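## Task

Lift the stapler out of the open drawer and set it on the desk, then push the drawer fully closed with all its other contents still inside. No cabinet may be shifted much from its spot. The robot must not tip over or finish leaning. Nothing may count as finished if it stays put only because the robot is holding it at the end.

## Robot and tools

ROBOT. A simulated Hello Robot Stretch 3 with one arm. It has a two-wheel drive base (0.33 m long, 0.34 m wide), a lift carriage on a vertical mast, and a telescoping arm that reaches out to the robot's right side. The base can only drive straight or spin in place; it cannot slide sideways, so moving the gripper fore/aft means driving. Spins pivot about the wheel midpoint, 0.05 m behind the front edge. With the arm in and the wrist folded, a spin sweeps a 0.28 m radius; an unfolded level wrist reaches past that. Loose objects may occasionally get a small nudge from outside.

FRAMES. Base frame: origin on the floor between the drive wheels, x forward, y left, z up. hand_pose is reported in it, located where the closed fingertips meet; with all wrist joints at zero its x points up, y back toward the mast, z toward the rear. Odometry frame is the base frame at the start of the scene; heading is positive leftward, -3.142 to 3.142.

execute_actions {actions: [...]}. Actions run in sequence; an empty list just reports state with images. Each action may hold robot, steps (integer 1 to 450 control steps at 30 per second, default 1) and until (only together with steps). An action with only steps is a wait. robot is one command object, a queue list of up to 8 items run one after another, or {"stop": true} which brakes everything and clears the queue. A queue item is a command or {"pause_s": seconds, max 15}. A command may contain:
- base: exactly one key. translate_m = relative drive distance in metres from the base's position when the command begins, forward positive, magnitude at most 1. rotate_rad = relative spin in radians, counter-clockwise (left) positive, magnitude at most 3.2.
- joints: absolute targets, one flat object keyed by joint name (a single arm, so no per-arm lists). Unnamed joints keep their targets. lift_m 0 to 1.1 m (arm height); arm_m 0 to 0.52 m (extension); wrist_yaw_rad -1.345 to 4.42 (0 along the arm, positive toward the front, 3.0 folded over the base); wrist_pitch_rad -1.57 to 0.451 (0 level, negative tips fingers down); wrist_roll_rad -2.911 to 2.911 (0 fingers side by side); gripper_m -0.089 to 0.179 (bigger is wider; actual fingertip gap is about 0.007 less when nearly shut, 0.025 less when fully open, zero under 0.007); head_pan_rad -3.953 to 1.73 (0 forward, positive left, -1.57 looks along the arm); head_tilt_rad -1.53 to 0.419 (negative down).
- contact_limits: {"arm_m": effort percent 1 to 100}, the motor effort at which that arm motion halts; smaller is softer, too small halts immediately. Applies until arm_m's next command.
Base and joint motions in one command start together and keep running across later actions and your thinking. A new command overrides at once; an older queue's remainder is discarded. Any out-of-range or malformed value rejects the whole call.
until: {"robot": {"status": "ended"}} fires when nothing reads moving and no queue runs (e.g. steps 450 with that). Field tests use [op, value] with =, !=, <, <=, >, >= on readings, goals, statuses, refusals, queue, queue_left; {"any": {"status": "ended"}} fires when any motion or the queue ends. Don't test readings with "="; done means within tolerance.

zoom_image {camera, region}: camera is head_camera (896x504), nav_camera (fisheye, 672x504) or wrist_camera (644x364); region [x0, y0, x1, y1] in pixels of that camera's last image, origin top-left, at most 504x504. Head and nav cameras move with head pan/tilt.

finished_scene {scene}: the number of the scene being ended; irreversible, and the result reports success plus the next task. Let all motion settle first, since the robot is braked after a short hold.

RESULTS. base_status shows progress (travelled of goal, from wheel counts). joint_goals, joint_status (moving, done, off_target, contact_stop, time_out, stopped, not_commanded, torque_fault), measured_speeds, refusals count, queue (idle/running/done/dropped/stopped), queue_left. Lines starting refused:, dropped:, replaced: explain problems, counting from 0. on_its_own appears when the robot changed a goal itself, a joint is slack or its servo is off, a motor strains at rest, or base_tilt drifts 3 degrees or more. motor_effort is percent with peak in brackets, biased and noisy. base_tilt in degrees (forward, right positive). lidar_m: 12 ranges, 30-degree sectors starting straight ahead and going counter-clockwise, at 0.17 m height. wrist_depth_mm and head_depth_mm: 7x7 median depth grids.

SPEED. Base is fast (0.30 m/s, 1.9 rad/s) only when stowed: lift_m under 0.30, arm_m under 0.03, wrist_yaw_rad over 2.54; otherwise 0.10 m/s and 0.63 rad/s.

GRIPPER. Close to a value below the object's width to grasp (lower squeezes harder, but a stall guard eases off); open to at least 0.02 above the touch value to release. Readings don't confirm a grasp; check images. Send a different value to re-squeeze.

CAUTIONS. Fold or unfold the wrist only with lift_m 0.32 to 0.95, pitch -0.4, roll near 0; once folded, lift may go down to 0.25. With yaw below -0.4 keep pitch at -0.5 or lower. Arm and lift stop on firm contact and go slack until commanded again; base, wrist and head have no such stop. Pushing an unyielding object with the gripper above about 0.45 m, pushing again after a contact_stop, or driving while the gripper holds or hooks something fixed can tip the robot; snagging furniture, especially reversing, too. If leaning, reverse the last move in small steps, free the gripper, and lower lift_m to about 0.2. Hard wrist loads trip a 10 s servo shutdown. Avoid drops, slams and hard pushes; leave cabinets where they are.

Each tool is called after ">>>" in YAML: its name, and indented under it one key for each argument.

## Session

>>> execute_actions:
  actions: []

Scene clock: 0.00 s.
robot.base_odometry: x=+0.000 y=+0.000 heading=+0.000 (m, m, rad; robot's odometry frame)
robot.turned_by_wheels: +0.000 (rad since the last result)
robot.turned_by_imu: +0.000 (rad since the last result)
robot.base_tilt: forward=-1.7 right=+0.2 (deg)
robot.lidar_m: 2.26 1.80 1.30 1.40 1.66 1.64 1.78 2.00 1.44 1.50 2.67 2.56
robot.head_depth_mm: 1833 2805 3079 3145 2601 2439 2085 / 1858 2825 3418 3341 3267 2607 2072 / 1854 2838 3115 3149 3233 3000 2077 / 1871 2574 2673 2720 2722 2665 2048 / 1889 2336 2329 2404 2420 2450 2029 / 1871 2099 2115 2124 2130 2146 2048 / 1825 1892 1902 1944 1935 1957 1946
robot.base_status: not_commanded
robot.joint_positions: lift_m=+0.437 arm_m=+0.002 wrist_yaw_rad=+2.949 wrist_pitch_rad=-0.328 wrist_roll_rad=-0.006 gripper_m=+0.037 head_pan_rad=-0.012 head_tilt_rad=-0.011
robot.joint_goals: lift_m=+0.437 arm_m=+0.002 wrist_yaw_rad=+2.949 wrist_pitch_rad=-0.328 wrist_roll_rad=-0.006 gripper_m=+0.037 head_pan_rad=-0.012 head_tilt_rad=-0.011
robot.joint_status: lift_m=not_commanded arm_m=not_commanded wrist_yaw_rad=not_commanded wrist_pitch_rad=not_commanded wrist_roll_rad=not_commanded gripper_m=not_commanded head_pan_rad=not_commanded head_tilt_rad=not_commanded
robot.measured_speeds: translate_m=+0.000 rotate_rad=+0.000 lift_m=+0.000 arm_m=+0.000 wrist_yaw_rad=+0.000 wrist_pitch_rad=+0.000 wrist_roll_rad=+0.000 head_pan_rad=+0.000 head_tilt_rad=+0.000
robot: refusals=0 queue=idle queue_left=0
robot.motor_effort: left_wheel=+1 right_wheel=-1 lift_m=+26 arm_m=-1 wrist_yaw_rad=+1 wrist_pitch_rad=+5 wrist_roll_rad=+0 gripper_m=+0 head_pan_rad=+0 head_tilt_rad=+2 (%)
robot.hand_pose: x=+0.0238 y=+0.0838 z=+0.4704 quat_wxyz=(+0.182, +0.703, +0.049, +0.685) (m; robot's base frame)
robot.wrist_depth_mm: - - - - - - - / - - - - - - - / - - - - - - - / - - - - - - - / 933 888 956 910 928 897 885 / 742 743 - 735 733 734 733 / 637 642 639 631 618 625 621
pictures: head_camera (sideways: a quarter turn clockwise sets it upright), nav_camera (sideways: a quarter turn counterclockwise sets it upright), wrist_camera
Images, in order (width x height): head_camera 896x504, nav_camera 672x504, wrist_camera 644x364.

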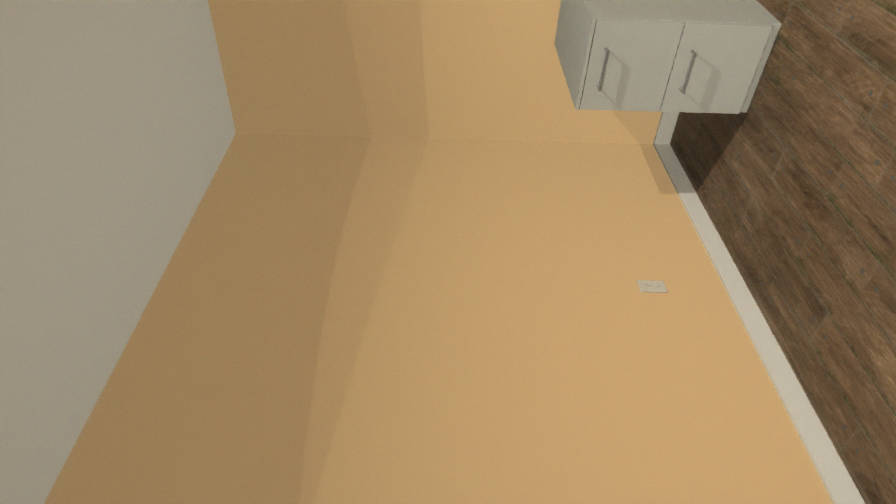

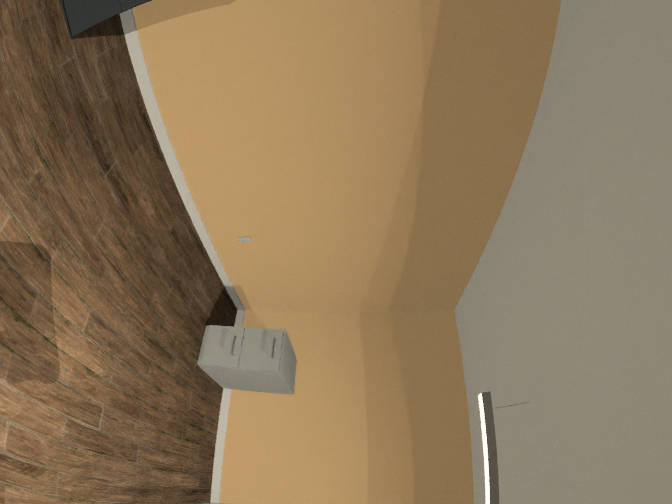

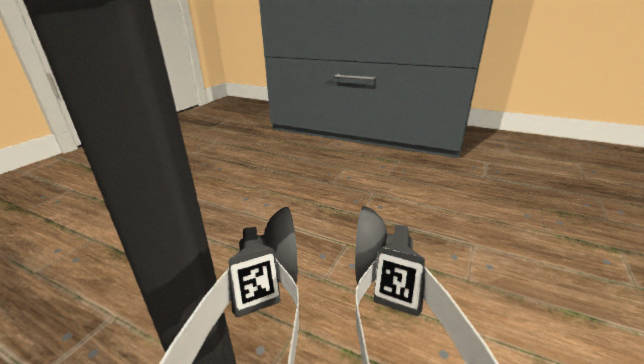

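>>> execute_actions:
  actions:
    - {"robot":{"joints":{"head_pan_rad":1.4,"head_tilt_rad":-0.5}},"steps":200,"until":{"robot":{"status":"ended"}}}

>>> execute_actions:
  actions:
    - {"robot":{"joints":{"head_pan_rad":-1.7,"head_tilt_rad":-0.5}},"steps":200,"until":{"robot":{"status":"ended"}}}

>>> execute_actions:
  actions:
    - {"robot":{"joints":{"head_pan_rad":-3.2,"head_tilt_rad":-0.5}},"steps":200,"until":{"robot":{"status":"ended"}}}

Scene clock: 1.50 s.
robot.base_odometry: x=+0.000 y=+0.000 heading=+0.000 (m, m, rad; robot's odometry frame)
robot.turned_by_wheels: +0.000 (rad since the last result)
robot.turned_by_imu: +0.000 (rad since the last result)
robot.base_tilt: forward=-1.6 right=+0.3 (deg)
robot.lidar_m: 2.26 1.81 1.30 1.40 1.66 1.64 1.78 2.00 1.44 1.50 2.67 2.56
robot.head_depth_mm: 1455 1543 1235 1345 1476 1523 1271 / 1550 1630 1307 1429 1598 1528 1265 / 1612 1695 1385 1539 1714 1532 1264 / 1717 1835 1479 1649 1781 1540 1266 / 1828 1979 2192 2408 1932 1543 1267 / 1927 2085 2294 2394 1930 1531 1270 / 1781 1861 2017 2145 1936 1535 1265
robot.base_status: not_commanded
robot.joint_positions: lift_m=+0.437 arm_m=+0.002 wrist_yaw_rad=+2.949 wrist_pitch_rad=-0.328 wrist_roll_rad=-0.006 gripper_m=+0.037 head_pan_rad=+1.393 head_tilt_rad=-0.494
robot.joint_goals: lift_m=+0.437 arm_m=+0.002 wrist_yaw_rad=+2.949 wrist_pitch_rad=-0.328 wrist_roll_rad=-0.006 gripper_m=+0.037 head_pan_rad=+1.400 head_tilt_rad=-0.500
robot.joint_status: lift_m=not_commanded arm_m=not_commanded wrist_yaw_rad=not_commanded wrist_pitch_rad=not_commanded wrist_roll_rad=not_commanded gripper_m=not_commanded head_pan_rad=done head_tilt_rad=done
robot.measured_speeds: translate_m=+0.000 rotate_rad=+0.000 lift_m=+0.000 arm_m=+0.000 wrist_yaw_rad=+0.000 wrist_pitch_rad=+0.000 wrist_roll_rad=+0.000 head_pan_rad=+0.000 head_tilt_rad=+0.000
robot: refusals=0 queue=done queue_left=0
robot.motor_effort: left_wheel=+0(0) right_wheel=+0(0) lift_m=+26(25) arm_m=-1(1) wrist_yaw_rad=+2(0) wrist_pitch_rad=+4(5) wrist_roll_rad=+0(0) gripper_m=-1(1) head_pan_rad=+5(61) head_tilt_rad=-3(38) (%)
robot.hand_pose: x=+0.0238 y=+0.0838 z=+0.4704 quat_wxyz=(+0.182, +0.703, +0.049, +0.685) (m; robot's base frame)
robot.wrist_depth_mm: - - - - - - - / - - - - - - - / - - - - - - - / - - - - - - - / 927 897 968 898 925 894 889 / 761 748 - 737 745 744 726 / 638 635 627 622 624 625 620
pictures: head_camera (sideways: a quarter turn clockwise sets it upright), nav_camera (sideways: a quarter turn counterclockwise sets it upright), wrist_camera
camera_calibration (this result's frames):
head_camera: T_world_to_cam=[[-0.0593013, -0.489319, -0.870086, 1.15367], [-0.991485, 0.130104, -0.00559255, 0.0202874], [0.115938, 0.862345, -0.492868, 0.600555], [0, 0, 0, 1]] pos_world=[0.0189013, 0.0439857, 1.2999]
nav_camera: T_world_to_cam=[[0.0871596, 0.50904, 0.856319, -1.07307], [0.98926, -0.145474, -0.014214, 0.0691016], [0.117336, 0.848361, -0.516252, 0.625728], [0, 0, 0, 1]] pos_world=[-0.0482512, 0.0254474, 1.24291]
wrist_camera: T_world_to_cam=[[0.982271, -0.186839, -0.0153231, 0.00399917], [-0.107451, -0.494153, -0.862709, 0.479631], [0.153615, 0.849061, -0.505469, 0.327338], [0, 0, 0, 1]] pos_world=[-0.00267543, -0.0401712, 0.579302]
Images, in order (width x height): head_camera 896x504, nav_camera 672x504, wrist_camera 644x364.

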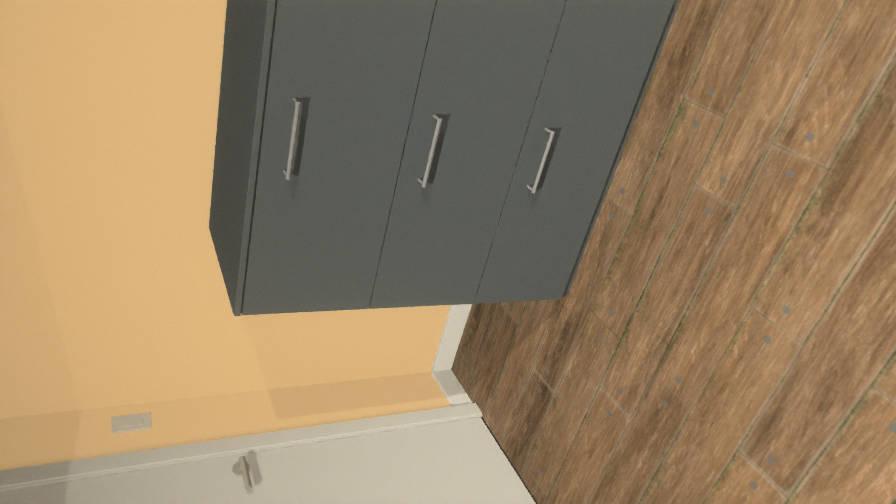

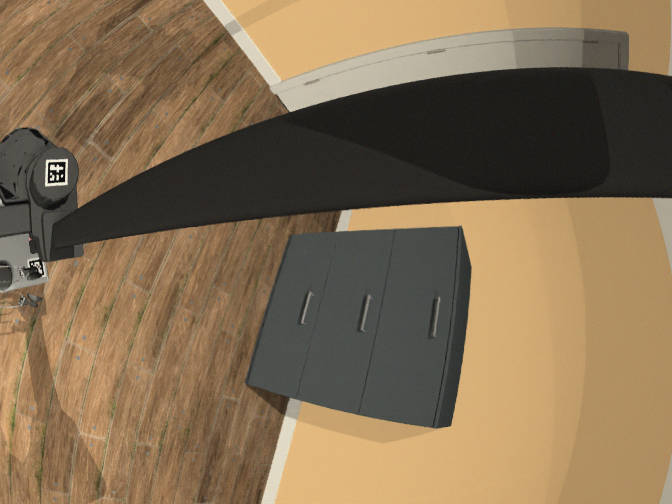

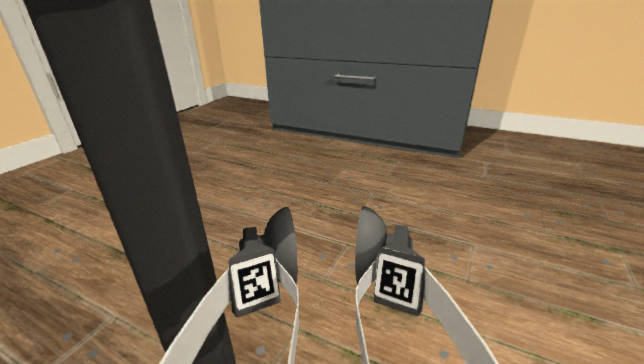

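Scene clock: 3.40 s.
robot.base_odometry: x=+0.000 y=+0.000 heading=+0.000 (m, m, rad; robot's odometry frame)
robot.turned_by_wheels: +0.000 (rad since the last result)
robot.turned_by_imu: +0.000 (rad since the last result)
robot.base_tilt: forward=-1.6 right=+0.2 (deg)
robot.lidar_m: 2.26 1.80 1.30 1.40 1.66 1.64 1.78 2.00 1.44 1.50 2.67 2.56
robot.head_depth_mm: 1651 1796 1874 1772 1867 1527 1269 / 1774 1903 1962 1599 1729 1531 1256 / 1876 2026 2184 1593 1833 1529 1262 / 2001 2145 2373 2310 1950 1533 1261 / 2135 2329 2579 2663 1931 1526 1266 / 2300 2516 2833 2687 1947 1532 1266 / 2465 2769 3147 2682 1937 1542 1269
robot.base_status: not_commanded
robot.joint_positions: lift_m=+0.437 arm_m=+0.002 wrist_yaw_rad=+2.949 wrist_pitch_rad=-0.328 wrist_roll_rad=-0.006 gripper_m=+0.037 head_pan_rad=-1.693 head_tilt_rad=-0.494
robot.joint_goals: lift_m=+0.437 arm_m=+0.002 wrist_yaw_rad=+2.949 wrist_pitch_rad=-0.328 wrist_roll_rad=-0.006 gripper_m=+0.037 head_pan_rad=-1.700 head_tilt_rad=-0.500
robot.joint_status: lift_m=not_commanded arm_m=not_commanded wrist_yaw_rad=not_commanded wrist_pitch_rad=not_commanded wrist_roll_rad=not_commanded gripper_m=not_commanded head_pan_rad=done head_tilt_rad=done
robot.measured_speeds: translate_m=+0.000 rotate_rad=+0.000 lift_m=+0.000 arm_m=+0.000 wrist_yaw_rad=+0.000 wrist_pitch_rad=+0.000 wrist_roll_rad=+0.000 head_pan_rad=+0.000 head_tilt_rad=+0.000
robot: refusals=0 queue=done queue_left=0
robot.motor_effort: left_wheel=-1(1) right_wheel=-1(0) lift_m=+26(25) arm_m=-1(0) wrist_yaw_rad=+3(2) wrist_pitch_rad=+5(4) wrist_roll_rad=+0(0) gripper_m=-1(1) head_pan_rad=-5(65) head_tilt_rad=-4(5) (%)
robot.hand_pose: x=+0.0238 y=+0.0838 z=+0.4704 quat_wxyz=(+0.182, +0.703, +0.049, +0.685) (m; robot's base frame)
robot.wrist_depth_mm: - - - - - - - / - - - - - - - / - - - - - - - / - - - - - - - / 938 897 940 914 942 886 880 / 747 745 - 744 743 730 730 / 634 636 621 632 625 615 616
pictures: head_camera (sideways: a quarter turn clockwise sets it upright), nav_camera (sideways: a quarter turn counterclockwise sets it upright), wrist_camera
camera_calibration (this result's frames):
head_camera: T_world_to_cam=[[0.0318217, 0.492144, -0.869932, 1.15291], [0.997217, -0.0743388, -0.00557766, 0.0081369], [-0.0674147, -0.867334, -0.49314, 0.602028], [0, 0, 0, 1]] pos_world=[-0.00421632, -0.0446333, 1.29988]
nav_camera: T_world_to_cam=[[-0.0585307, -0.51339, 0.856157, -1.07197], [-0.995857, 0.0898151, -0.014224, 0.0812239], [-0.0695934, -0.853442, -0.51652, 0.627217], [0, 0, 0, 1]] pos_world=[0.0617941, -0.0223434, 1.2429]
wrist_camera: T_world_to_cam=[[0.982271, -0.186838, -0.0153231, 0.00399919], [-0.107451, -0.494153, -0.862709, 0.479631], [0.153615, 0.849061, -0.505469, 0.327338], [0, 0, 0, 1]] pos_world=[-0.00267546, -0.0401712, 0.579302]
Images, in order (width x height): head_camera 896x504, nav_camera 672x504, wrist_camera 644x364.

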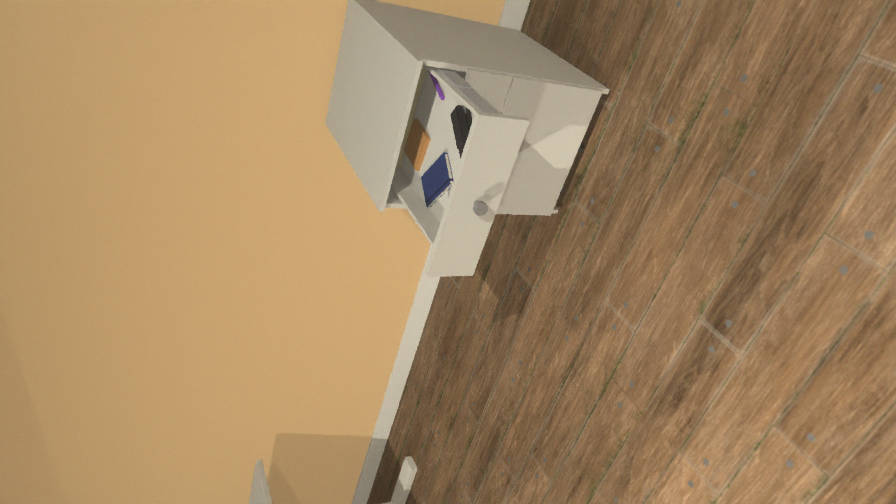

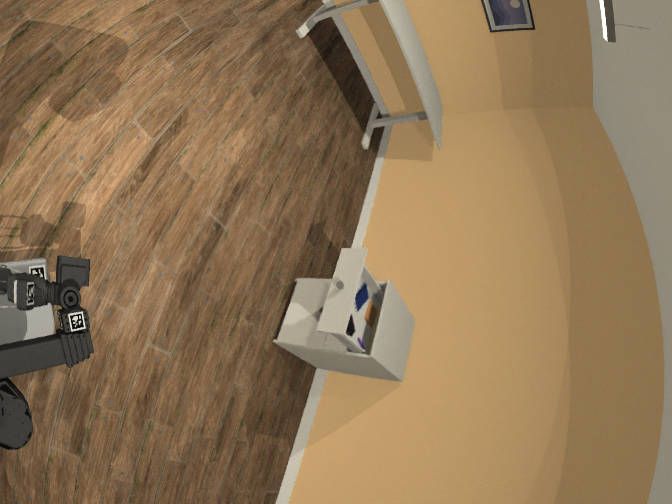

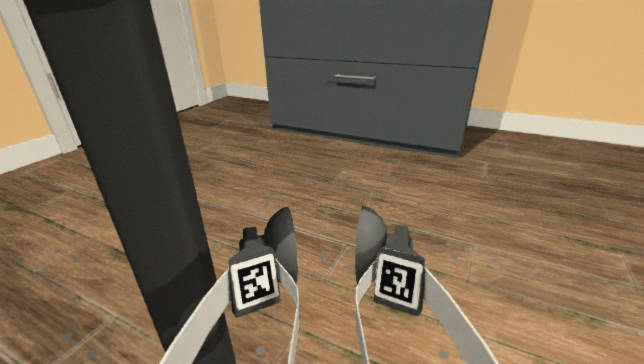

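Scene clock: 4.67 s.
robot.base_odometry: x=+0.000 y=+0.000 heading=+0.000 (m, m, rad; robot's odometry frame)
robot.turned_by_wheels: +0.000 (rad since the last result)
robot.turned_by_imu: +0.000 (rad since the last result)
robot.base_tilt: forward=-1.6 right=+0.2 (deg)
robot.lidar_m: 2.25 1.81 1.30 1.40 1.66 1.64 1.78 2.00 1.45 1.51 2.67 2.55
robot.head_depth_mm: 1412 1511 1637 1785 1867 1515 1258 / 1503 1613 1746 1917 1930 1513 1260 / 1607 1728 1895 2084 1962 1539 1268 / 1727 1879 2100 2299 1959 1520 1265 / 1878 2066 2281 2479 1941 1531 1267 / 2047 2235 2451 2555 1936 1538 1266 / 1973 2106 2214 2399 1940 1531 1259
robot.base_status: not_commanded
robot.joint_positions: lift_m=+0.437 arm_m=+0.002 wrist_yaw_rad=+2.949 wrist_pitch_rad=-0.328 wrist_roll_rad=-0.006 gripper_m=+0.037 head_pan_rad=-3.193 head_tilt_rad=-0.494
robot.joint_goals: lift_m=+0.437 arm_m=+0.002 wrist_yaw_rad=+2.949 wrist_pitch_rad=-0.328 wrist_roll_rad=-0.006 gripper_m=+0.037 head_pan_rad=-3.200 head_tilt_rad=-0.500
robot.joint_status: lift_m=not_commanded arm_m=not_commanded wrist_yaw_rad=not_commanded wrist_pitch_rad=not_commanded wrist_roll_rad=not_commanded gripper_m=not_commanded head_pan_rad=done head_tilt_rad=done
robot.measured_speeds: translate_m=+0.000 rotate_rad=+0.000 lift_m=+0.000 arm_m=+0.000 wrist_yaw_rad=+0.000 wrist_pitch_rad=+0.000 wrist_roll_rad=+0.000 head_pan_rad=+0.000 head_tilt_rad=+0.000
robot: refusals=0 queue=done queue_left=0
robot.motor_effort: left_wheel=+0(0) right_wheel=+0(0) lift_m=+25(26) arm_m=-1(0) wrist_yaw_rad=+2(2) wrist_pitch_rad=+5(5) wrist_roll_rad=+0(0) gripper_m=+0(0) head_pan_rad=-4(61) head_tilt_rad=-2(3) (%)
robot.hand_pose: x=+0.0238 y=+0.0838 z=+0.4704 quat_wxyz=(+0.182, +0.703, +0.049, +0.685) (m; robot's base frame)
robot.wrist_depth_mm: - - - - - - - / - - - - - - - / - - - - - - - / - - - - - - - / 921 902 948 909 929 900 869 / 758 759 - 729 737 749 737 / 634 632 631 633 621 619 625
pictures: head_camera (sideways: a quarter turn clockwise sets it upright), nav_camera (sideways: a quarter turn counterclockwise sets it upright), wrist_camera
camera_calibration (this result's frames):
head_camera: T_world_to_cam=[[0.493183, 0.00306897, -0.86992, 1.15008], [-0.00361377, -0.999978, -0.00557654, 0.0142405], [-0.869918, 0.00589395, -0.493161, 0.60695], [0, 0, 0, 1]] pos_world=[-0.0391512, 0.00713334, 1.29988]
nav_camera: T_world_to_cam=[[-0.516265, 0.0220702, 0.856145, -1.06917], [0.0191481, 0.999715, -0.0142247, 0.0750333], [-0.856215, 0.00904978, -0.51654, 0.632042], [0, 0, 0, 1]] pos_world=[-0.0122465, -0.0571351, 1.2429]
wrist_camera: T_world_to_cam=[[0.982271, -0.186838, -0.015323, 0.00399917], [-0.107451, -0.494153, -0.862709, 0.479631], [0.153615, 0.849061, -0.505469, 0.327338], [0, 0, 0, 1]] pos_world=[-0.00267546, -0.0401712, 0.579302]
Images, in order (width x height): head_camera 896x504, nav_camera 672x504, wrist_camera 644x364.

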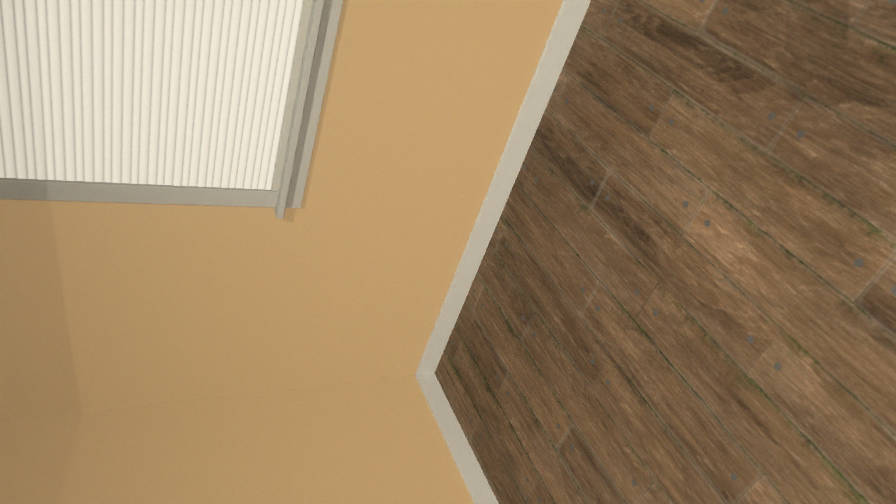

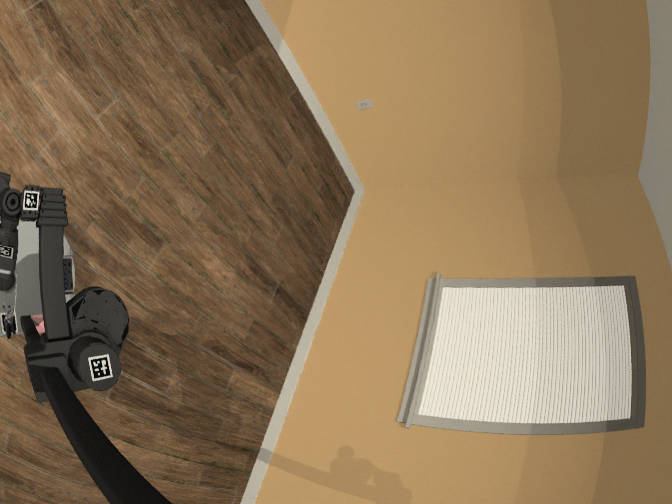

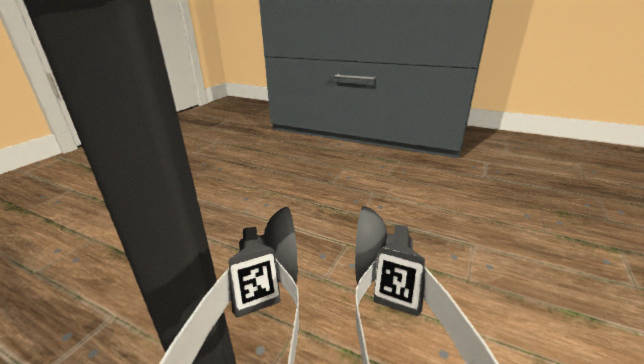

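>>> execute_actions:
  actions:
    - {"robot":[{"joints":{"lift_m":0.27,"wrist_pitch_rad":-0.4,"head_pan_rad":-1.57,"head_tilt_rad":-0.9},"base":{"rotate_rad":-1.57}},{"base":{"translate_m":0.86}},{"base":{"rotate_rad":0.913}},{"joints":{"lift_m":0.85}}],"steps":450,"until":{"robot":{"status":"ended"}}}
    - {"steps":300,"until":{"robot":{"status":"ended"}}}

Scene clock: 20.37 s.
robot.base_odometry: x=+0.001 y=-0.860 heading=-0.657 (m, m, rad; robot's odometry frame)
robot.turned_by_wheels: -0.657 (rad since the last result)
robot.turned_by_imu: -0.665 (rad since the last result)
robot.base_tilt: forward=-1.5 right=+0.3 (deg)
robot.lidar_m: 2.14 2.44 2.56 2.16 2.06 2.25 2.16 1.85 1.35 0.70 0.73 1.82
robot.head_depth_mm: 1111 1300 1562 1620 - 1180 1088 / 1122 1307 1528 1616 - 1182 1104 / 1121 1197 993 941 867 - - / 1139 1205 995 967 - 1209 - / 1137 1211 1002 958 841 1210 1097 / 1143 1335 1064 970 892 1232 1100 / 1146 1351 1640 1636 1385 1236 1106
robot.base_status: done (rotate_rad +0.9129 of +0.9130)
robot.joint_positions: lift_m=+0.850 arm_m=+0.002 wrist_yaw_rad=+2.949 wrist_pitch_rad=-0.414 wrist_roll_rad=-0.006 gripper_m=+0.037 head_pan_rad=-1.577 head_tilt_rad=-0.889
robot.joint_goals: lift_m=+0.850 arm_m=+0.002 wrist_yaw_rad=+2.949 wrist_pitch_rad=-0.400 wrist_roll_rad=-0.006 gripper_m=+0.037 head_pan_rad=-1.570 head_tilt_rad=-0.900
robot.joint_status: lift_m=done arm_m=not_commanded wrist_yaw_rad=not_commanded wrist_pitch_rad=done wrist_roll_rad=not_commanded gripper_m=not_commanded head_pan_rad=done head_tilt_rad=done
robot.measured_speeds: translate_m=+0.000 rotate_rad=+0.000 lift_m=+0.000 arm_m=+0.000 wrist_yaw_rad=+0.000 wrist_pitch_rad=+0.000 wrist_roll_rad=+0.000 head_pan_rad=+0.000 head_tilt_rad=+0.000
robot: refusals=0 queue=done queue_left=0
robot.motor_effort: left_wheel=-2(12) right_wheel=+2(8) lift_m=+28(31) arm_m=-1(1) wrist_yaw_rad=+1(1) wrist_pitch_rad=+5(5) wrist_roll_rad=+0(0) gripper_m=-1(1) head_pan_rad=+4(64) head_tilt_rad=-6(40) (%)
robot.hand_pose: x=+0.0219 y=+0.0740 z=+0.8633 quat_wxyz=(+0.212, +0.701, +0.079, +0.677) (m; robot's base frame)
robot.wrist_depth_mm: - - - - - - - / - - - - - - - / - - - - - - - / - - - - - - - / - - - - - - - / - - - - - - - / - - - - - - -
pictures: head_camera (sideways: a quarter turn clockwise sets it upright), nav_camera (sideways: a quarter turn counterclockwise sets it upright), wrist_camera
camera_calibration (this result's frames):
head_camera: T_world_to_cam=[[-0.0236887, 0.789638, -0.613116, 0.818515], [0.999105, 0.040196, 0.0131668, -0.0162759], [0.0350418, -0.612255, -0.789883, 0.987395], [0, 0, 0, 1]] pos_world=[0.00105073, -0.0411383, 1.28199]
nav_camera: T_world_to_cam=[[-0.000336512, -0.806651, 0.591028, -0.726784], [-0.99951, -0.0182364, -0.0254587, 0.0958621], [0.0313145, -0.590746, -0.806249, 1.00345], [0, 0, 0, 1]] pos_world=[0.064148, 0.00827246, 1.24102]
wrist_camera: T_world_to_cam=[[0.982002, -0.188218, -0.0157038, 0.0104878], [-0.121364, -0.565116, -0.816036, 0.778816], [0.144718, 0.803255, -0.577788, 0.600548], [0, 0, 0, 1]] pos_world=[-0.00268883, -0.0402976, 0.982696]
Images, in order (width x height): head_camera 896x504, nav_camera 672x504, wrist_camera 644x364.

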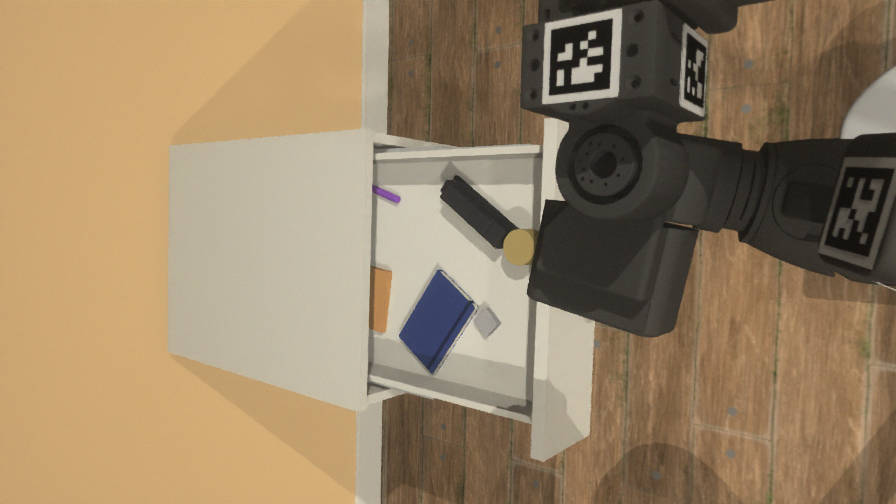

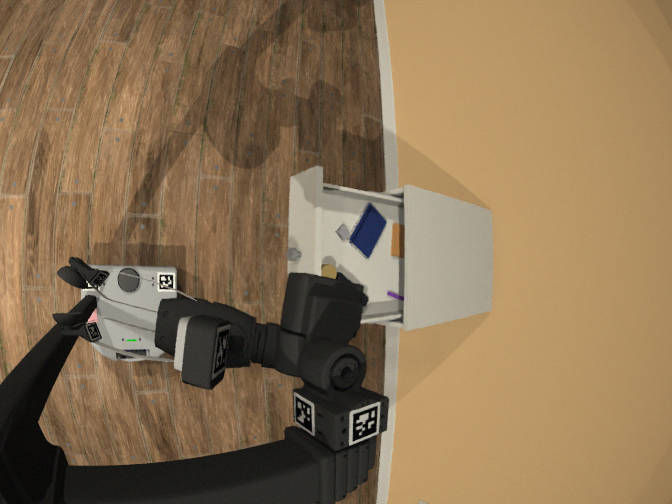

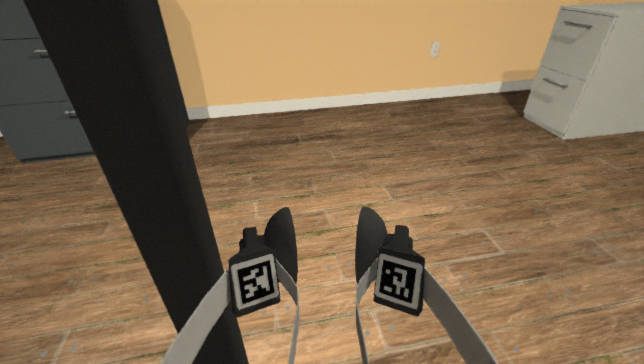

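>>> execute_actions:
  actions:
    - {"robot":[{"joints":{"wrist_yaw_rad":0,"gripper_m":0.12,"lift_m":0.9}},{"joints":{"wrist_pitch_rad":-1.57,"arm_m":0.3}}],"steps":450,"until":{"robot":{"status":"ended"}}}

Scene clock: 26.33 s.
robot.base_odometry: x=+0.001 y=-0.860 heading=-0.657 (m, m, rad; robot's odometry frame)
robot.turned_by_wheels: +0.000 (rad since the last result)
robot.turned_by_imu: +0.001 (rad since the last result)
robot.base_tilt: forward=-1.6 right=+0.4 (deg)
robot.lidar_m: 2.13 2.44 2.56 2.16 2.07 2.25 2.16 1.85 1.34 0.70 0.73 1.82
robot.head_depth_mm: 1094 - 1625 1616 1393 1216 1086 / 1099 - 1596 1610 1374 1226 1105 / 1126 - - 945 863 1236 1117 / 1136 1203 998 962 832 1234 1120 / 1137 1200 998 958 838 1227 1096 / 1144 1346 1063 976 889 1234 1105 / 1145 1349 1633 1645 1385 1238 1105
robot.base_status: done (rotate_rad +0.9129 of +0.9130)
robot.joint_positions: lift_m=+0.900 arm_m=+0.300 wrist_yaw_rad=+0.002 wrist_pitch_rad=-1.565 wrist_roll_rad=-0.006 gripper_m=+0.120 head_pan_rad=-1.577 head_tilt_rad=-0.889
robot.joint_goals: lift_m=+0.900 arm_m=+0.300 wrist_yaw_rad=+0.000 wrist_pitch_rad=-1.570 wrist_roll_rad=-0.006 gripper_m=+0.120 head_pan_rad=-1.570 head_tilt_rad=-0.900
robot.joint_status: lift_m=done arm_m=done wrist_yaw_rad=done wrist_pitch_rad=done wrist_roll_rad=not_commanded gripper_m=done head_pan_rad=done head_tilt_rad=done
robot.measured_speeds: translate_m=+0.000 rotate_rad=+0.000 lift_m=+0.000 arm_m=+0.000 wrist_yaw_rad=+0.000 wrist_pitch_rad=+0.000 wrist_roll_rad=+0.000 head_pan_rad=+0.000 head_tilt_rad=+0.000
robot: refusals=0 queue=done queue_left=0
robot.motor_effort: left_wheel=-3(2) right_wheel=+2(2) lift_m=+28(29) arm_m=+5(2) wrist_yaw_rad=-2(3) wrist_pitch_rad=-3(3) wrist_roll_rad=+0(0) gripper_m=-1(85) head_pan_rad=+4(5) head_tilt_rad=-7(7) (%)
robot.hand_pose: x=-0.0217 y=-0.4220 z=+0.7822 quat_wxyz=(+0.503, +0.500, -0.499, -0.497) (m; robot's base frame)
robot.wrist_depth_mm: 380 386 385 383 857 845 848 / 865 395 397 393 882 871 867 / 883 412 407 404 884 884 892 / 375 389 389 383 919 921 922 / 958 946 941 959 952 941 943 / - - - - - - - / - - - - - - -
pictures: head_camera (sideways: a quarter turn clockwise sets it upright), nav_camera (sideways: a quarter turn counterclockwise sets it upright), wrist_camera
camera_calibration (this result's frames):
head_camera: T_world_to_cam=[[-0.0236886, 0.789638, -0.613116, 0.818515], [0.999105, 0.0401958, 0.0131669, -0.0162759], [0.0350417, -0.612255, -0.789884, 0.987395], [0, 0, 0, 1]] pos_world=[0.00105073, -0.0411383, 1.28199]
nav_camera: T_world_to_cam=[[-0.000336608, -0.806651, 0.591028, -0.726784], [-0.99951, -0.0182363, -0.0254587, 0.0958622], [0.0313144, -0.590746, -0.806249, 1.00345], [0, 0, 0, 1]] pos_world=[0.064148, 0.00827246, 1.24102]
wrist_camera: T_world_to_cam=[[-0.999885, 0.0119251, -0.00933382, -0.00482539], [0.00988352, 0.98087, 0.194411, 0.291849], [0.0114736, 0.194296, -0.980876, 1.01382], [0, 0, 0, 1]] pos_world=[-0.0193416, -0.483191, 0.937653]
Images, in order (width x height): head_camera 896x504, nav_camera 672x504, wrist_camera 644x364.

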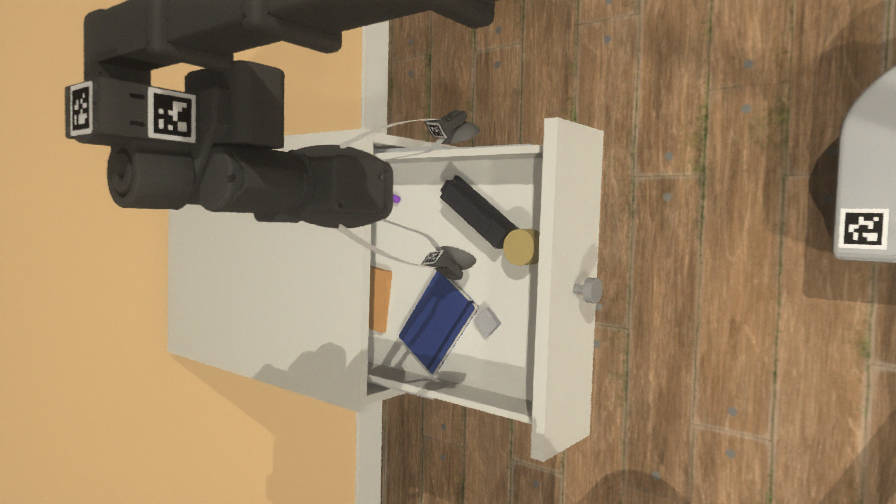

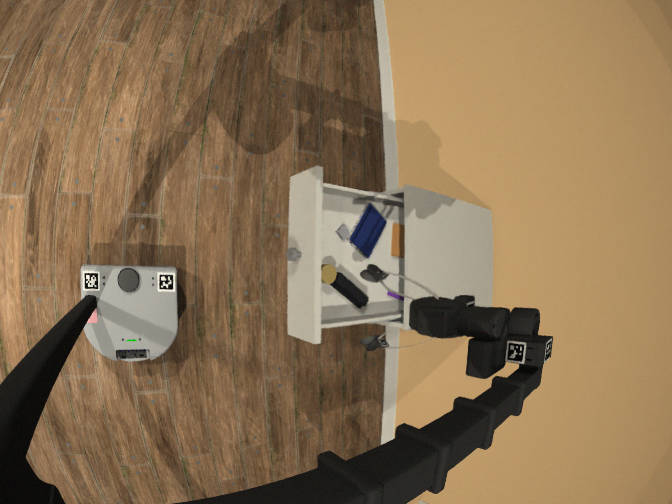

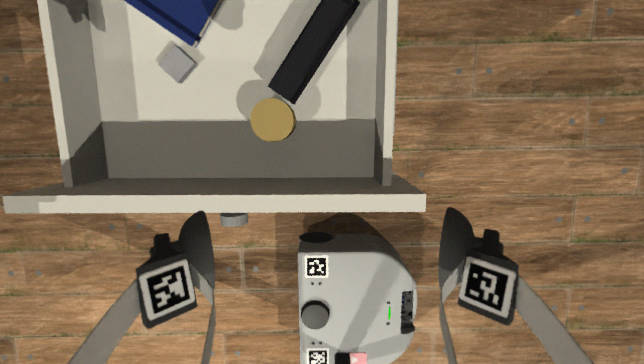

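>>> execute_actions:
  actions:
    - {"robot":{"joints":{"wrist_roll_rad":0.55,"arm_m":0.435,"lift_m":0.78,"gripper_m":0.1}},"steps":450,"until":{"robot":{"status":"ended"}}}

Scene clock: 28.57 s.
robot.base_odometry: x=+0.001 y=-0.860 heading=-0.657 (m, m, rad; robot's odometry frame)
robot.turned_by_wheels: +0.000 (rad since the last result)
robot.turned_by_imu: +0.000 (rad since the last result)
robot.base_tilt: forward=-1.7 right=+0.3 (deg)
robot.lidar_m: 2.13 2.45 2.57 2.16 2.06 2.25 2.16 1.85 1.34 0.70 0.73 1.82
robot.head_depth_mm: 1116 1307 1521 - - - 1090 / 1127 1250 1578 1597 1365 1222 1113 / 1127 1242 - 940 868 1222 1111 / 1129 1206 1001 964 831 1230 1114 / 1145 1204 1001 953 842 1220 1092 / 1147 1346 1065 975 894 1224 1103 / 1153 1350 1635 1645 1387 1245 1106
robot.base_status: done (rotate_rad +0.9129 of +0.9130)
robot.joint_positions: lift_m=+0.780 arm_m=+0.435 wrist_yaw_rad=+0.002 wrist_pitch_rad=-1.566 wrist_roll_rad=+0.546 gripper_m=+0.100 head_pan_rad=-1.577 head_tilt_rad=-0.889
robot.joint_goals: lift_m=+0.780 arm_m=+0.435 wrist_yaw_rad=+0.000 wrist_pitch_rad=-1.570 wrist_roll_rad=+0.550 gripper_m=+0.100 head_pan_rad=-1.570 head_tilt_rad=-0.900
robot.joint_status: lift_m=done arm_m=done wrist_yaw_rad=done wrist_pitch_rad=done wrist_roll_rad=done gripper_m=done head_pan_rad=done head_tilt_rad=done
robot.measured_speeds: translate_m=+0.000 rotate_rad=+0.000 lift_m=+0.000 arm_m=+0.000 wrist_yaw_rad=+0.000 wrist_pitch_rad=+0.000 wrist_roll_rad=+0.000 head_pan_rad=+0.000 head_tilt_rad=+0.000
robot: refusals=0 queue=done queue_left=0
robot.motor_effort: left_wheel=-2(3) right_wheel=+2(1) lift_m=+22(28) arm_m=+5(6) wrist_yaw_rad=-2(2) wrist_pitch_rad=-3(2) wrist_roll_rad=+2(2) gripper_m=+0(75) head_pan_rad=+4(5) head_tilt_rad=-5(7) (%)
robot.hand_pose: x=-0.0217 y=-0.5566 z=+0.6625 quat_wxyz=(+0.348, +0.346, -0.617, -0.615) (m; robot's base frame)
robot.wrist_depth_mm: 162 164 276 274 748 733 740 / 169 283 282 281 770 766 756 / 293 292 290 287 777 784 777 / 288 291 299 294 298 802 800 / 297 297 305 303 307 823 824 / 314 318 317 281 314 837 838 / 293 328 325 324 281 231 855
pictures: head_camera (sideways: a quarter turn clockwise sets it upright), nav_camera (sideways: a quarter turn counterclockwise sets it upright), wrist_camera
camera_calibration (this result's frames):
head_camera: T_world_to_cam=[[-0.0236887, 0.789638, -0.613116, 0.818515], [0.999105, 0.040196, 0.0131669, -0.0162759], [0.0350418, -0.612255, -0.789884, 0.987395], [0, 0, 0, 1]] pos_world=[0.00105073, -0.0411383, 1.28199]
nav_camera: T_world_to_cam=[[-0.000336512, -0.806651, 0.591028, -0.726784], [-0.99951, -0.0182364, -0.0254587, 0.0958622], [0.0313145, -0.590746, -0.806249, 1.00345], [0, 0, 0, 1]] pos_world=[0.064148, 0.00827247, 1.24102]
wrist_camera: T_world_to_cam=[[-0.845138, 0.534418, -0.0117879, 0.291469], [0.522196, 0.830122, 0.195469, 0.37373], [0.114248, 0.159043, -0.980639, 0.905014], [0, 0, 0, 1]] pos_world=[-0.0522243, -0.609943, 0.817875]
Images, in order (width x height): head_camera 896x504, nav_camera 672x504, wrist_camera 644x364.

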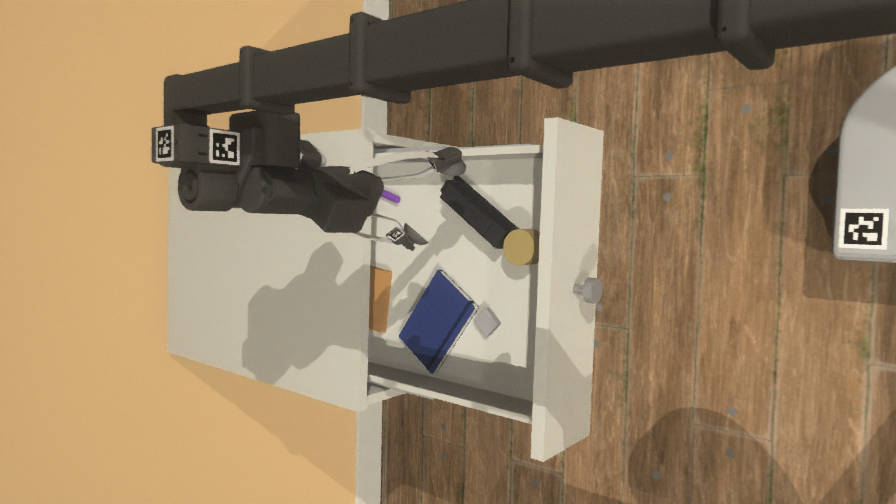

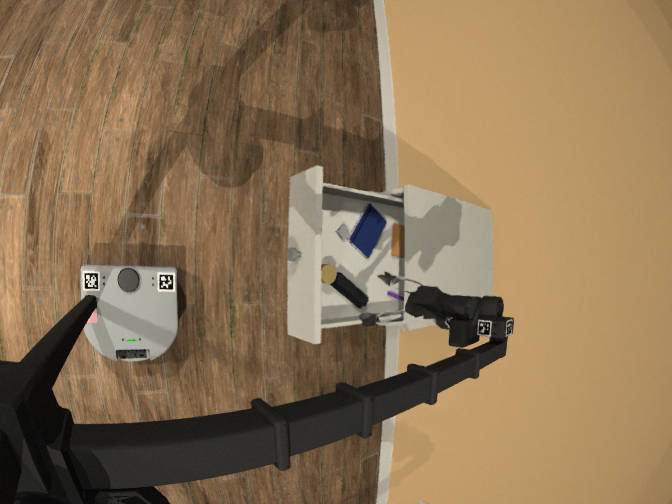

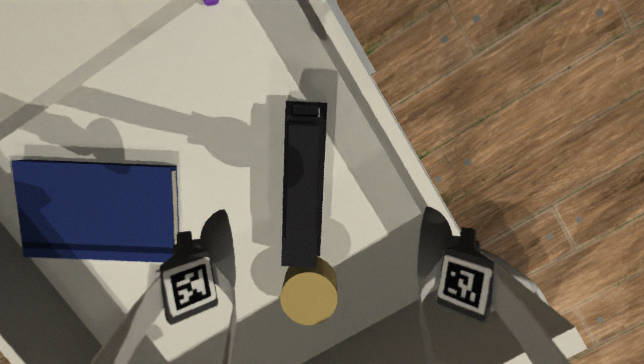

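>>> execute_actions:
  actions:
    - {"robot":{"base":{"translate_m":0.02},"joints":{"lift_m":0.70,"gripper_m":0.085}},"steps":450,"until":{"robot":{"status":"ended"}}}

Scene clock: 30.67 s.
robot.base_odometry: x=+0.017 y=-0.872 heading=-0.657 (m, m, rad; robot's odometry frame)
robot.turned_by_wheels: +0.000 (rad since the last result)
robot.turned_by_imu: +0.000 (rad since the last result)
robot.base_tilt: forward=-1.5 right=+0.2 (deg)
robot.lidar_m: 2.11 2.43 2.57 2.25 2.07 2.26 2.18 1.84 1.34 0.70 0.73 1.82
robot.head_depth_mm: 1117 1300 1580 1629 1414 - - / 1125 1276 - 1516 1068 1227 1111 / 1125 1199 - 947 863 1231 1117 / 1131 1198 996 957 830 1231 1112 / 1131 1203 998 956 840 1233 1093 / 1144 1340 1530 1579 892 1236 1099 / 1156 1347 1628 1655 1415 1241 1102
robot.base_status: done (translate_m +0.0200 of +0.0200)
robot.joint_positions: lift_m=+0.700 arm_m=+0.435 wrist_yaw_rad=+0.002 wrist_pitch_rad=-1.566 wrist_roll_rad=+0.546 gripper_m=+0.085 head_pan_rad=-1.577 head_tilt_rad=-0.889
robot.joint_goals: lift_m=+0.700 arm_m=+0.435 wrist_yaw_rad=+0.000 wrist_pitch_rad=-1.570 wrist_roll_rad=+0.550 gripper_m=+0.085 head_pan_rad=-1.570 head_tilt_rad=-0.900
robot.joint_status: lift_m=done arm_m=done wrist_yaw_rad=done wrist_pitch_rad=done wrist_roll_rad=done gripper_m=done head_pan_rad=done head_tilt_rad=done
robot.measured_speeds: translate_m=+0.000 rotate_rad=+0.000 lift_m=+0.000 arm_m=+0.000 wrist_yaw_rad=+0.000 wrist_pitch_rad=+0.000 wrist_roll_rad=+0.000 head_pan_rad=+0.000 head_tilt_rad=+0.000
robot: refusals=0 queue=done queue_left=0
robot.motor_effort: left_wheel=-3(6) right_wheel=+2(7) lift_m=+22(23) arm_m=+5(5) wrist_yaw_rad=-2(3) wrist_pitch_rad=-2(2) wrist_roll_rad=+2(2) gripper_m=-1(67) head_pan_rad=+5(4) head_tilt_rad=-6(6) (%)
robot.hand_pose: x=-0.0217 y=-0.5566 z=+0.5825 quat_wxyz=(+0.348, +0.346, -0.617, -0.615) (m; robot's base frame)
robot.wrist_depth_mm: 203 202 202 201 166 669 669 / 208 209 207 205 175 684 695 / 214 214 213 179 211 698 704 / 208 218 220 184 217 192 731 / 215 216 223 189 224 196 738 / 221 222 234 198 231 214 764 / 241 239 238 201 238 229 182
pictures: head_camera (sideways: a quarter turn clockwise sets it upright), nav_camera (sideways: a quarter turn counterclockwise sets it upright), wrist_camera
camera_calibration (this result's frames):
head_camera: T_world_to_cam=[[-0.0236884, 0.789638, -0.613116, 0.818515], [0.999105, 0.0401956, 0.0131669, -0.0162759], [0.0350416, -0.612255, -0.789884, 0.987395], [0, 0, 0, 1]] pos_world=[0.00105072, -0.0411383, 1.28199]
nav_camera: T_world_to_cam=[[-0.000336801, -0.806651, 0.591028, -0.726784], [-0.99951, -0.0182361, -0.0254587, 0.0958622], [0.0313143, -0.590746, -0.806249, 1.00345], [0, 0, 0, 1]] pos_world=[0.064148, 0.00827245, 1.24102]
wrist_camera: T_world_to_cam=[[-0.845138, 0.534418, -0.0117879, 0.290526], [0.522196, 0.830122, 0.195469, 0.389368], [0.114248, 0.159043, -0.980639, 0.826562], [0, 0, 0, 1]] pos_world=[-0.0522243, -0.609944, 0.737874]
Images, in order (width x height): head_camera 896x504, nav_camera 672x504, wrist_camera 644x364.

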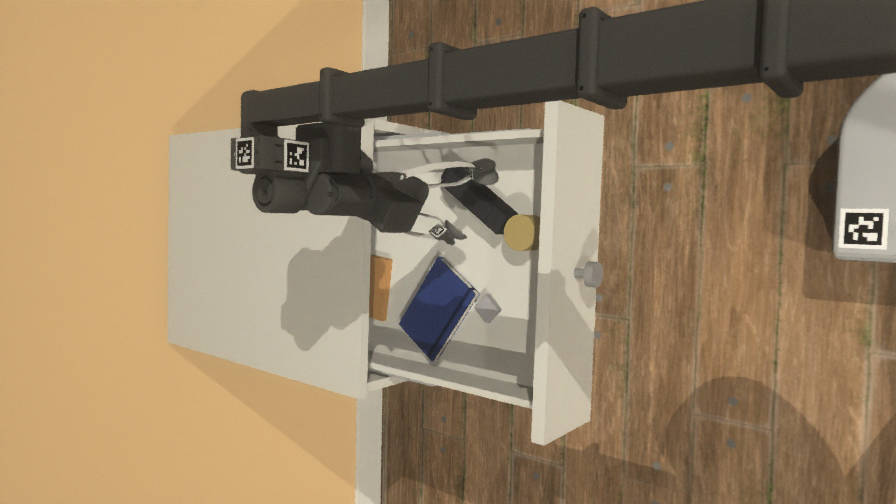

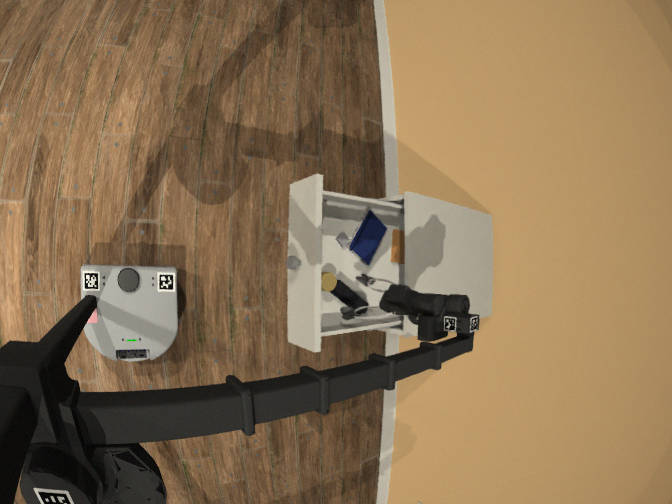

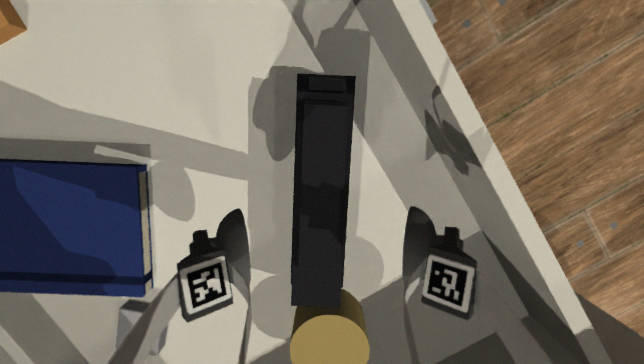

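>>> execute_actions:
  actions:
    - {"robot":[{"base":{"translate_m":-0.008},"joints":{"arm_m":0.452}},{"joints":{"lift_m":0.662}},{"joints":{"gripper_m":-0.02}},{"pause_s":0.5},{"joints":{"lift_m":0.8}}],"steps":450,"until":{"robot":{"status":"ended"}}}

Scene clock: 37.23 s.
robot.base_odometry: x=+0.010 y=-0.867 heading=-0.657 (m, m, rad; robot's odometry frame)
robot.turned_by_wheels: +0.000 (rad since the last result)
robot.turned_by_imu: +0.001 (rad since the last result)
robot.base_tilt: forward=-1.5 right=+0.3 (deg)
robot.lidar_m: 2.12 2.43 2.57 2.22 2.07 2.26 2.18 1.85 1.34 0.70 0.73 1.82
robot.head_depth_mm: 1118 1278 1491 - - 1210 1089 / 1121 - 1531 1572 1343 1221 1107 / 1125 - 973 922 861 1221 1118 / 1127 1204 996 946 829 1231 1117 / 1139 1216 997 959 843 1237 1100 / 1136 1330 1495 1530 893 1243 1099 / 1141 1351 1637 1641 1412 1235 1104
robot.base_status: done (translate_m -0.0080 of -0.0080)
robot.joint_positions: lift_m=+0.800 arm_m=+0.452 wrist_yaw_rad=+0.002 wrist_pitch_rad=-1.566 wrist_roll_rad=+0.546 gripper_m=-0.009 head_pan_rad=-1.577 head_tilt_rad=-0.889
robot.joint_goals: lift_m=+0.800 arm_m=+0.452 wrist_yaw_rad=+0.000 wrist_pitch_rad=-1.570 wrist_roll_rad=+0.550 gripper_m=-0.010 head_pan_rad=-1.570 head_tilt_rad=-0.900
robot.joint_status: lift_m=done arm_m=done wrist_yaw_rad=done wrist_pitch_rad=done wrist_roll_rad=done gripper_m=done head_pan_rad=done head_tilt_rad=done
robot.measured_speeds: translate_m=+0.000 rotate_rad=+0.000 lift_m=+0.000 arm_m=+0.000 wrist_yaw_rad=+0.000 wrist_pitch_rad=+0.000 wrist_roll_rad=+0.000 head_pan_rad=+0.000 head_tilt_rad=+0.000
robot: refusals=0 queue=done queue_left=0
robot.on_its_own: gripper_m is held at -0.010, not at your -0.020, by its stall guard, which is not easing now
robot.motor_effort: left_wheel=-2(8) right_wheel=+3(5) lift_m=+30(29) arm_m=+5(1) wrist_yaw_rad=-2(3) wrist_pitch_rad=-1(2) wrist_roll_rad=+2(2) gripper_m=-21(100) head_pan_rad=+4(4) head_tilt_rad=-6(6) (%)
robot.hand_pose: x=-0.0217 y=-0.5734 z=+0.6822 quat_wxyz=(+0.348, +0.346, -0.617, -0.615) (m; robot's base frame)
robot.wrist_depth_mm: 181 180 182 291 752 761 759 / 186 185 300 302 770 780 778 / 190 311 310 144 313 798 807 / 314 310 317 139 315 833 808 / 318 317 324 142 323 854 829 / 306 336 329 146 332 292 878 / 306 345 347 158 301 243 887
pictures: head_camera (sideways: a quarter turn clockwise sets it upright), nav_camera (sideways: a quarter turn counterclockwise sets it upright), wrist_camera
camera_calibration (this result's frames):
head_camera: T_world_to_cam=[[-0.0236885, 0.789638, -0.613116, 0.818515], [0.999105, 0.0401957, 0.0131669, -0.0162759], [0.0350417, -0.612255, -0.789884, 0.987395], [0, 0, 0, 1]] pos_world=[0.00105072, -0.0411383, 1.28199]
nav_camera: T_world_to_cam=[[-0.000336705, -0.806651, 0.591028, -0.726784], [-0.99951, -0.0182362, -0.0254587, 0.0958622], [0.0313144, -0.590746, -0.806249, 1.00345], [0, 0, 0, 1]] pos_world=[0.064148, 0.00827246, 1.24102]
wrist_camera: T_world_to_cam=[[-0.84513, 0.534441, -0.0113307, 0.300372], [0.522209, 0.829947, 0.196177, 0.383231], [0.114249, 0.159878, -0.980503, 0.927379], [0, 0, 0, 1]] pos_world=[-0.0522253, -0.62686, 0.83752]
Images, in order (width x height): head_camera 896x504, nav_camera 672x504, wrist_camera 644x364.

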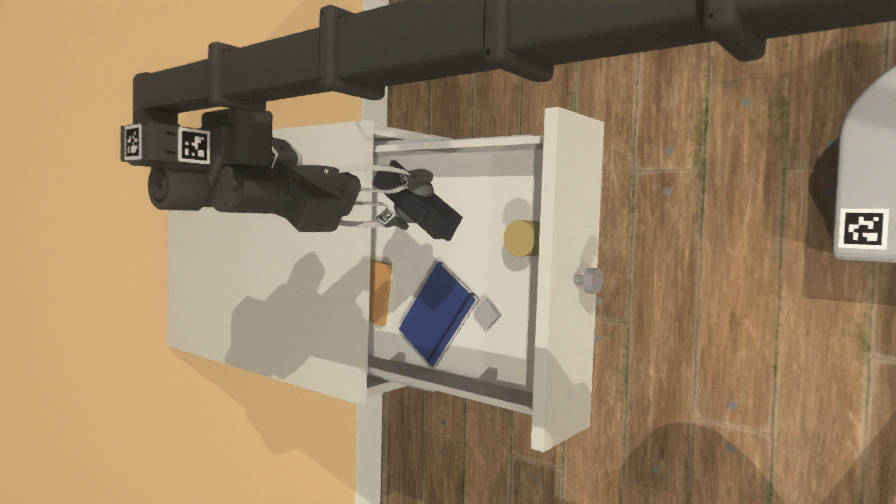

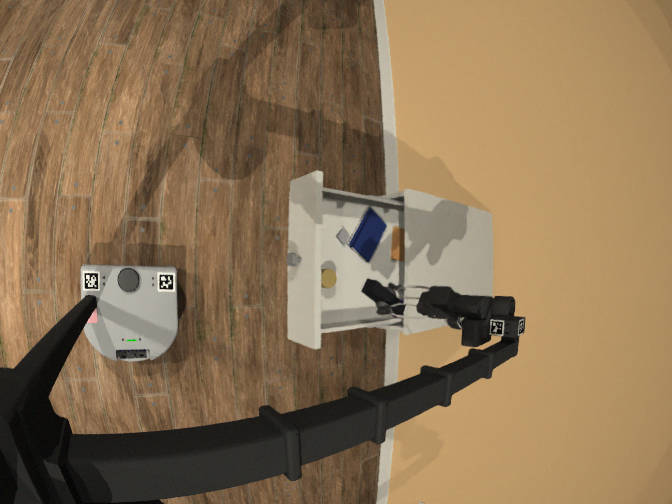

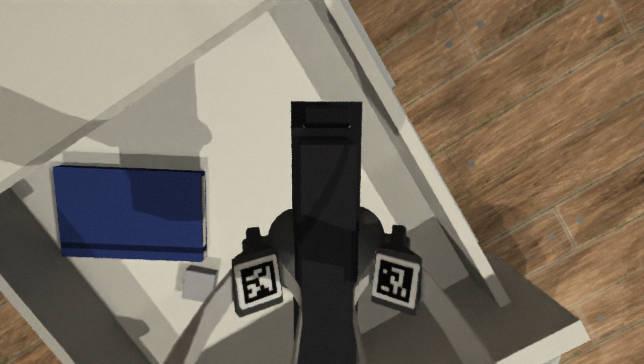

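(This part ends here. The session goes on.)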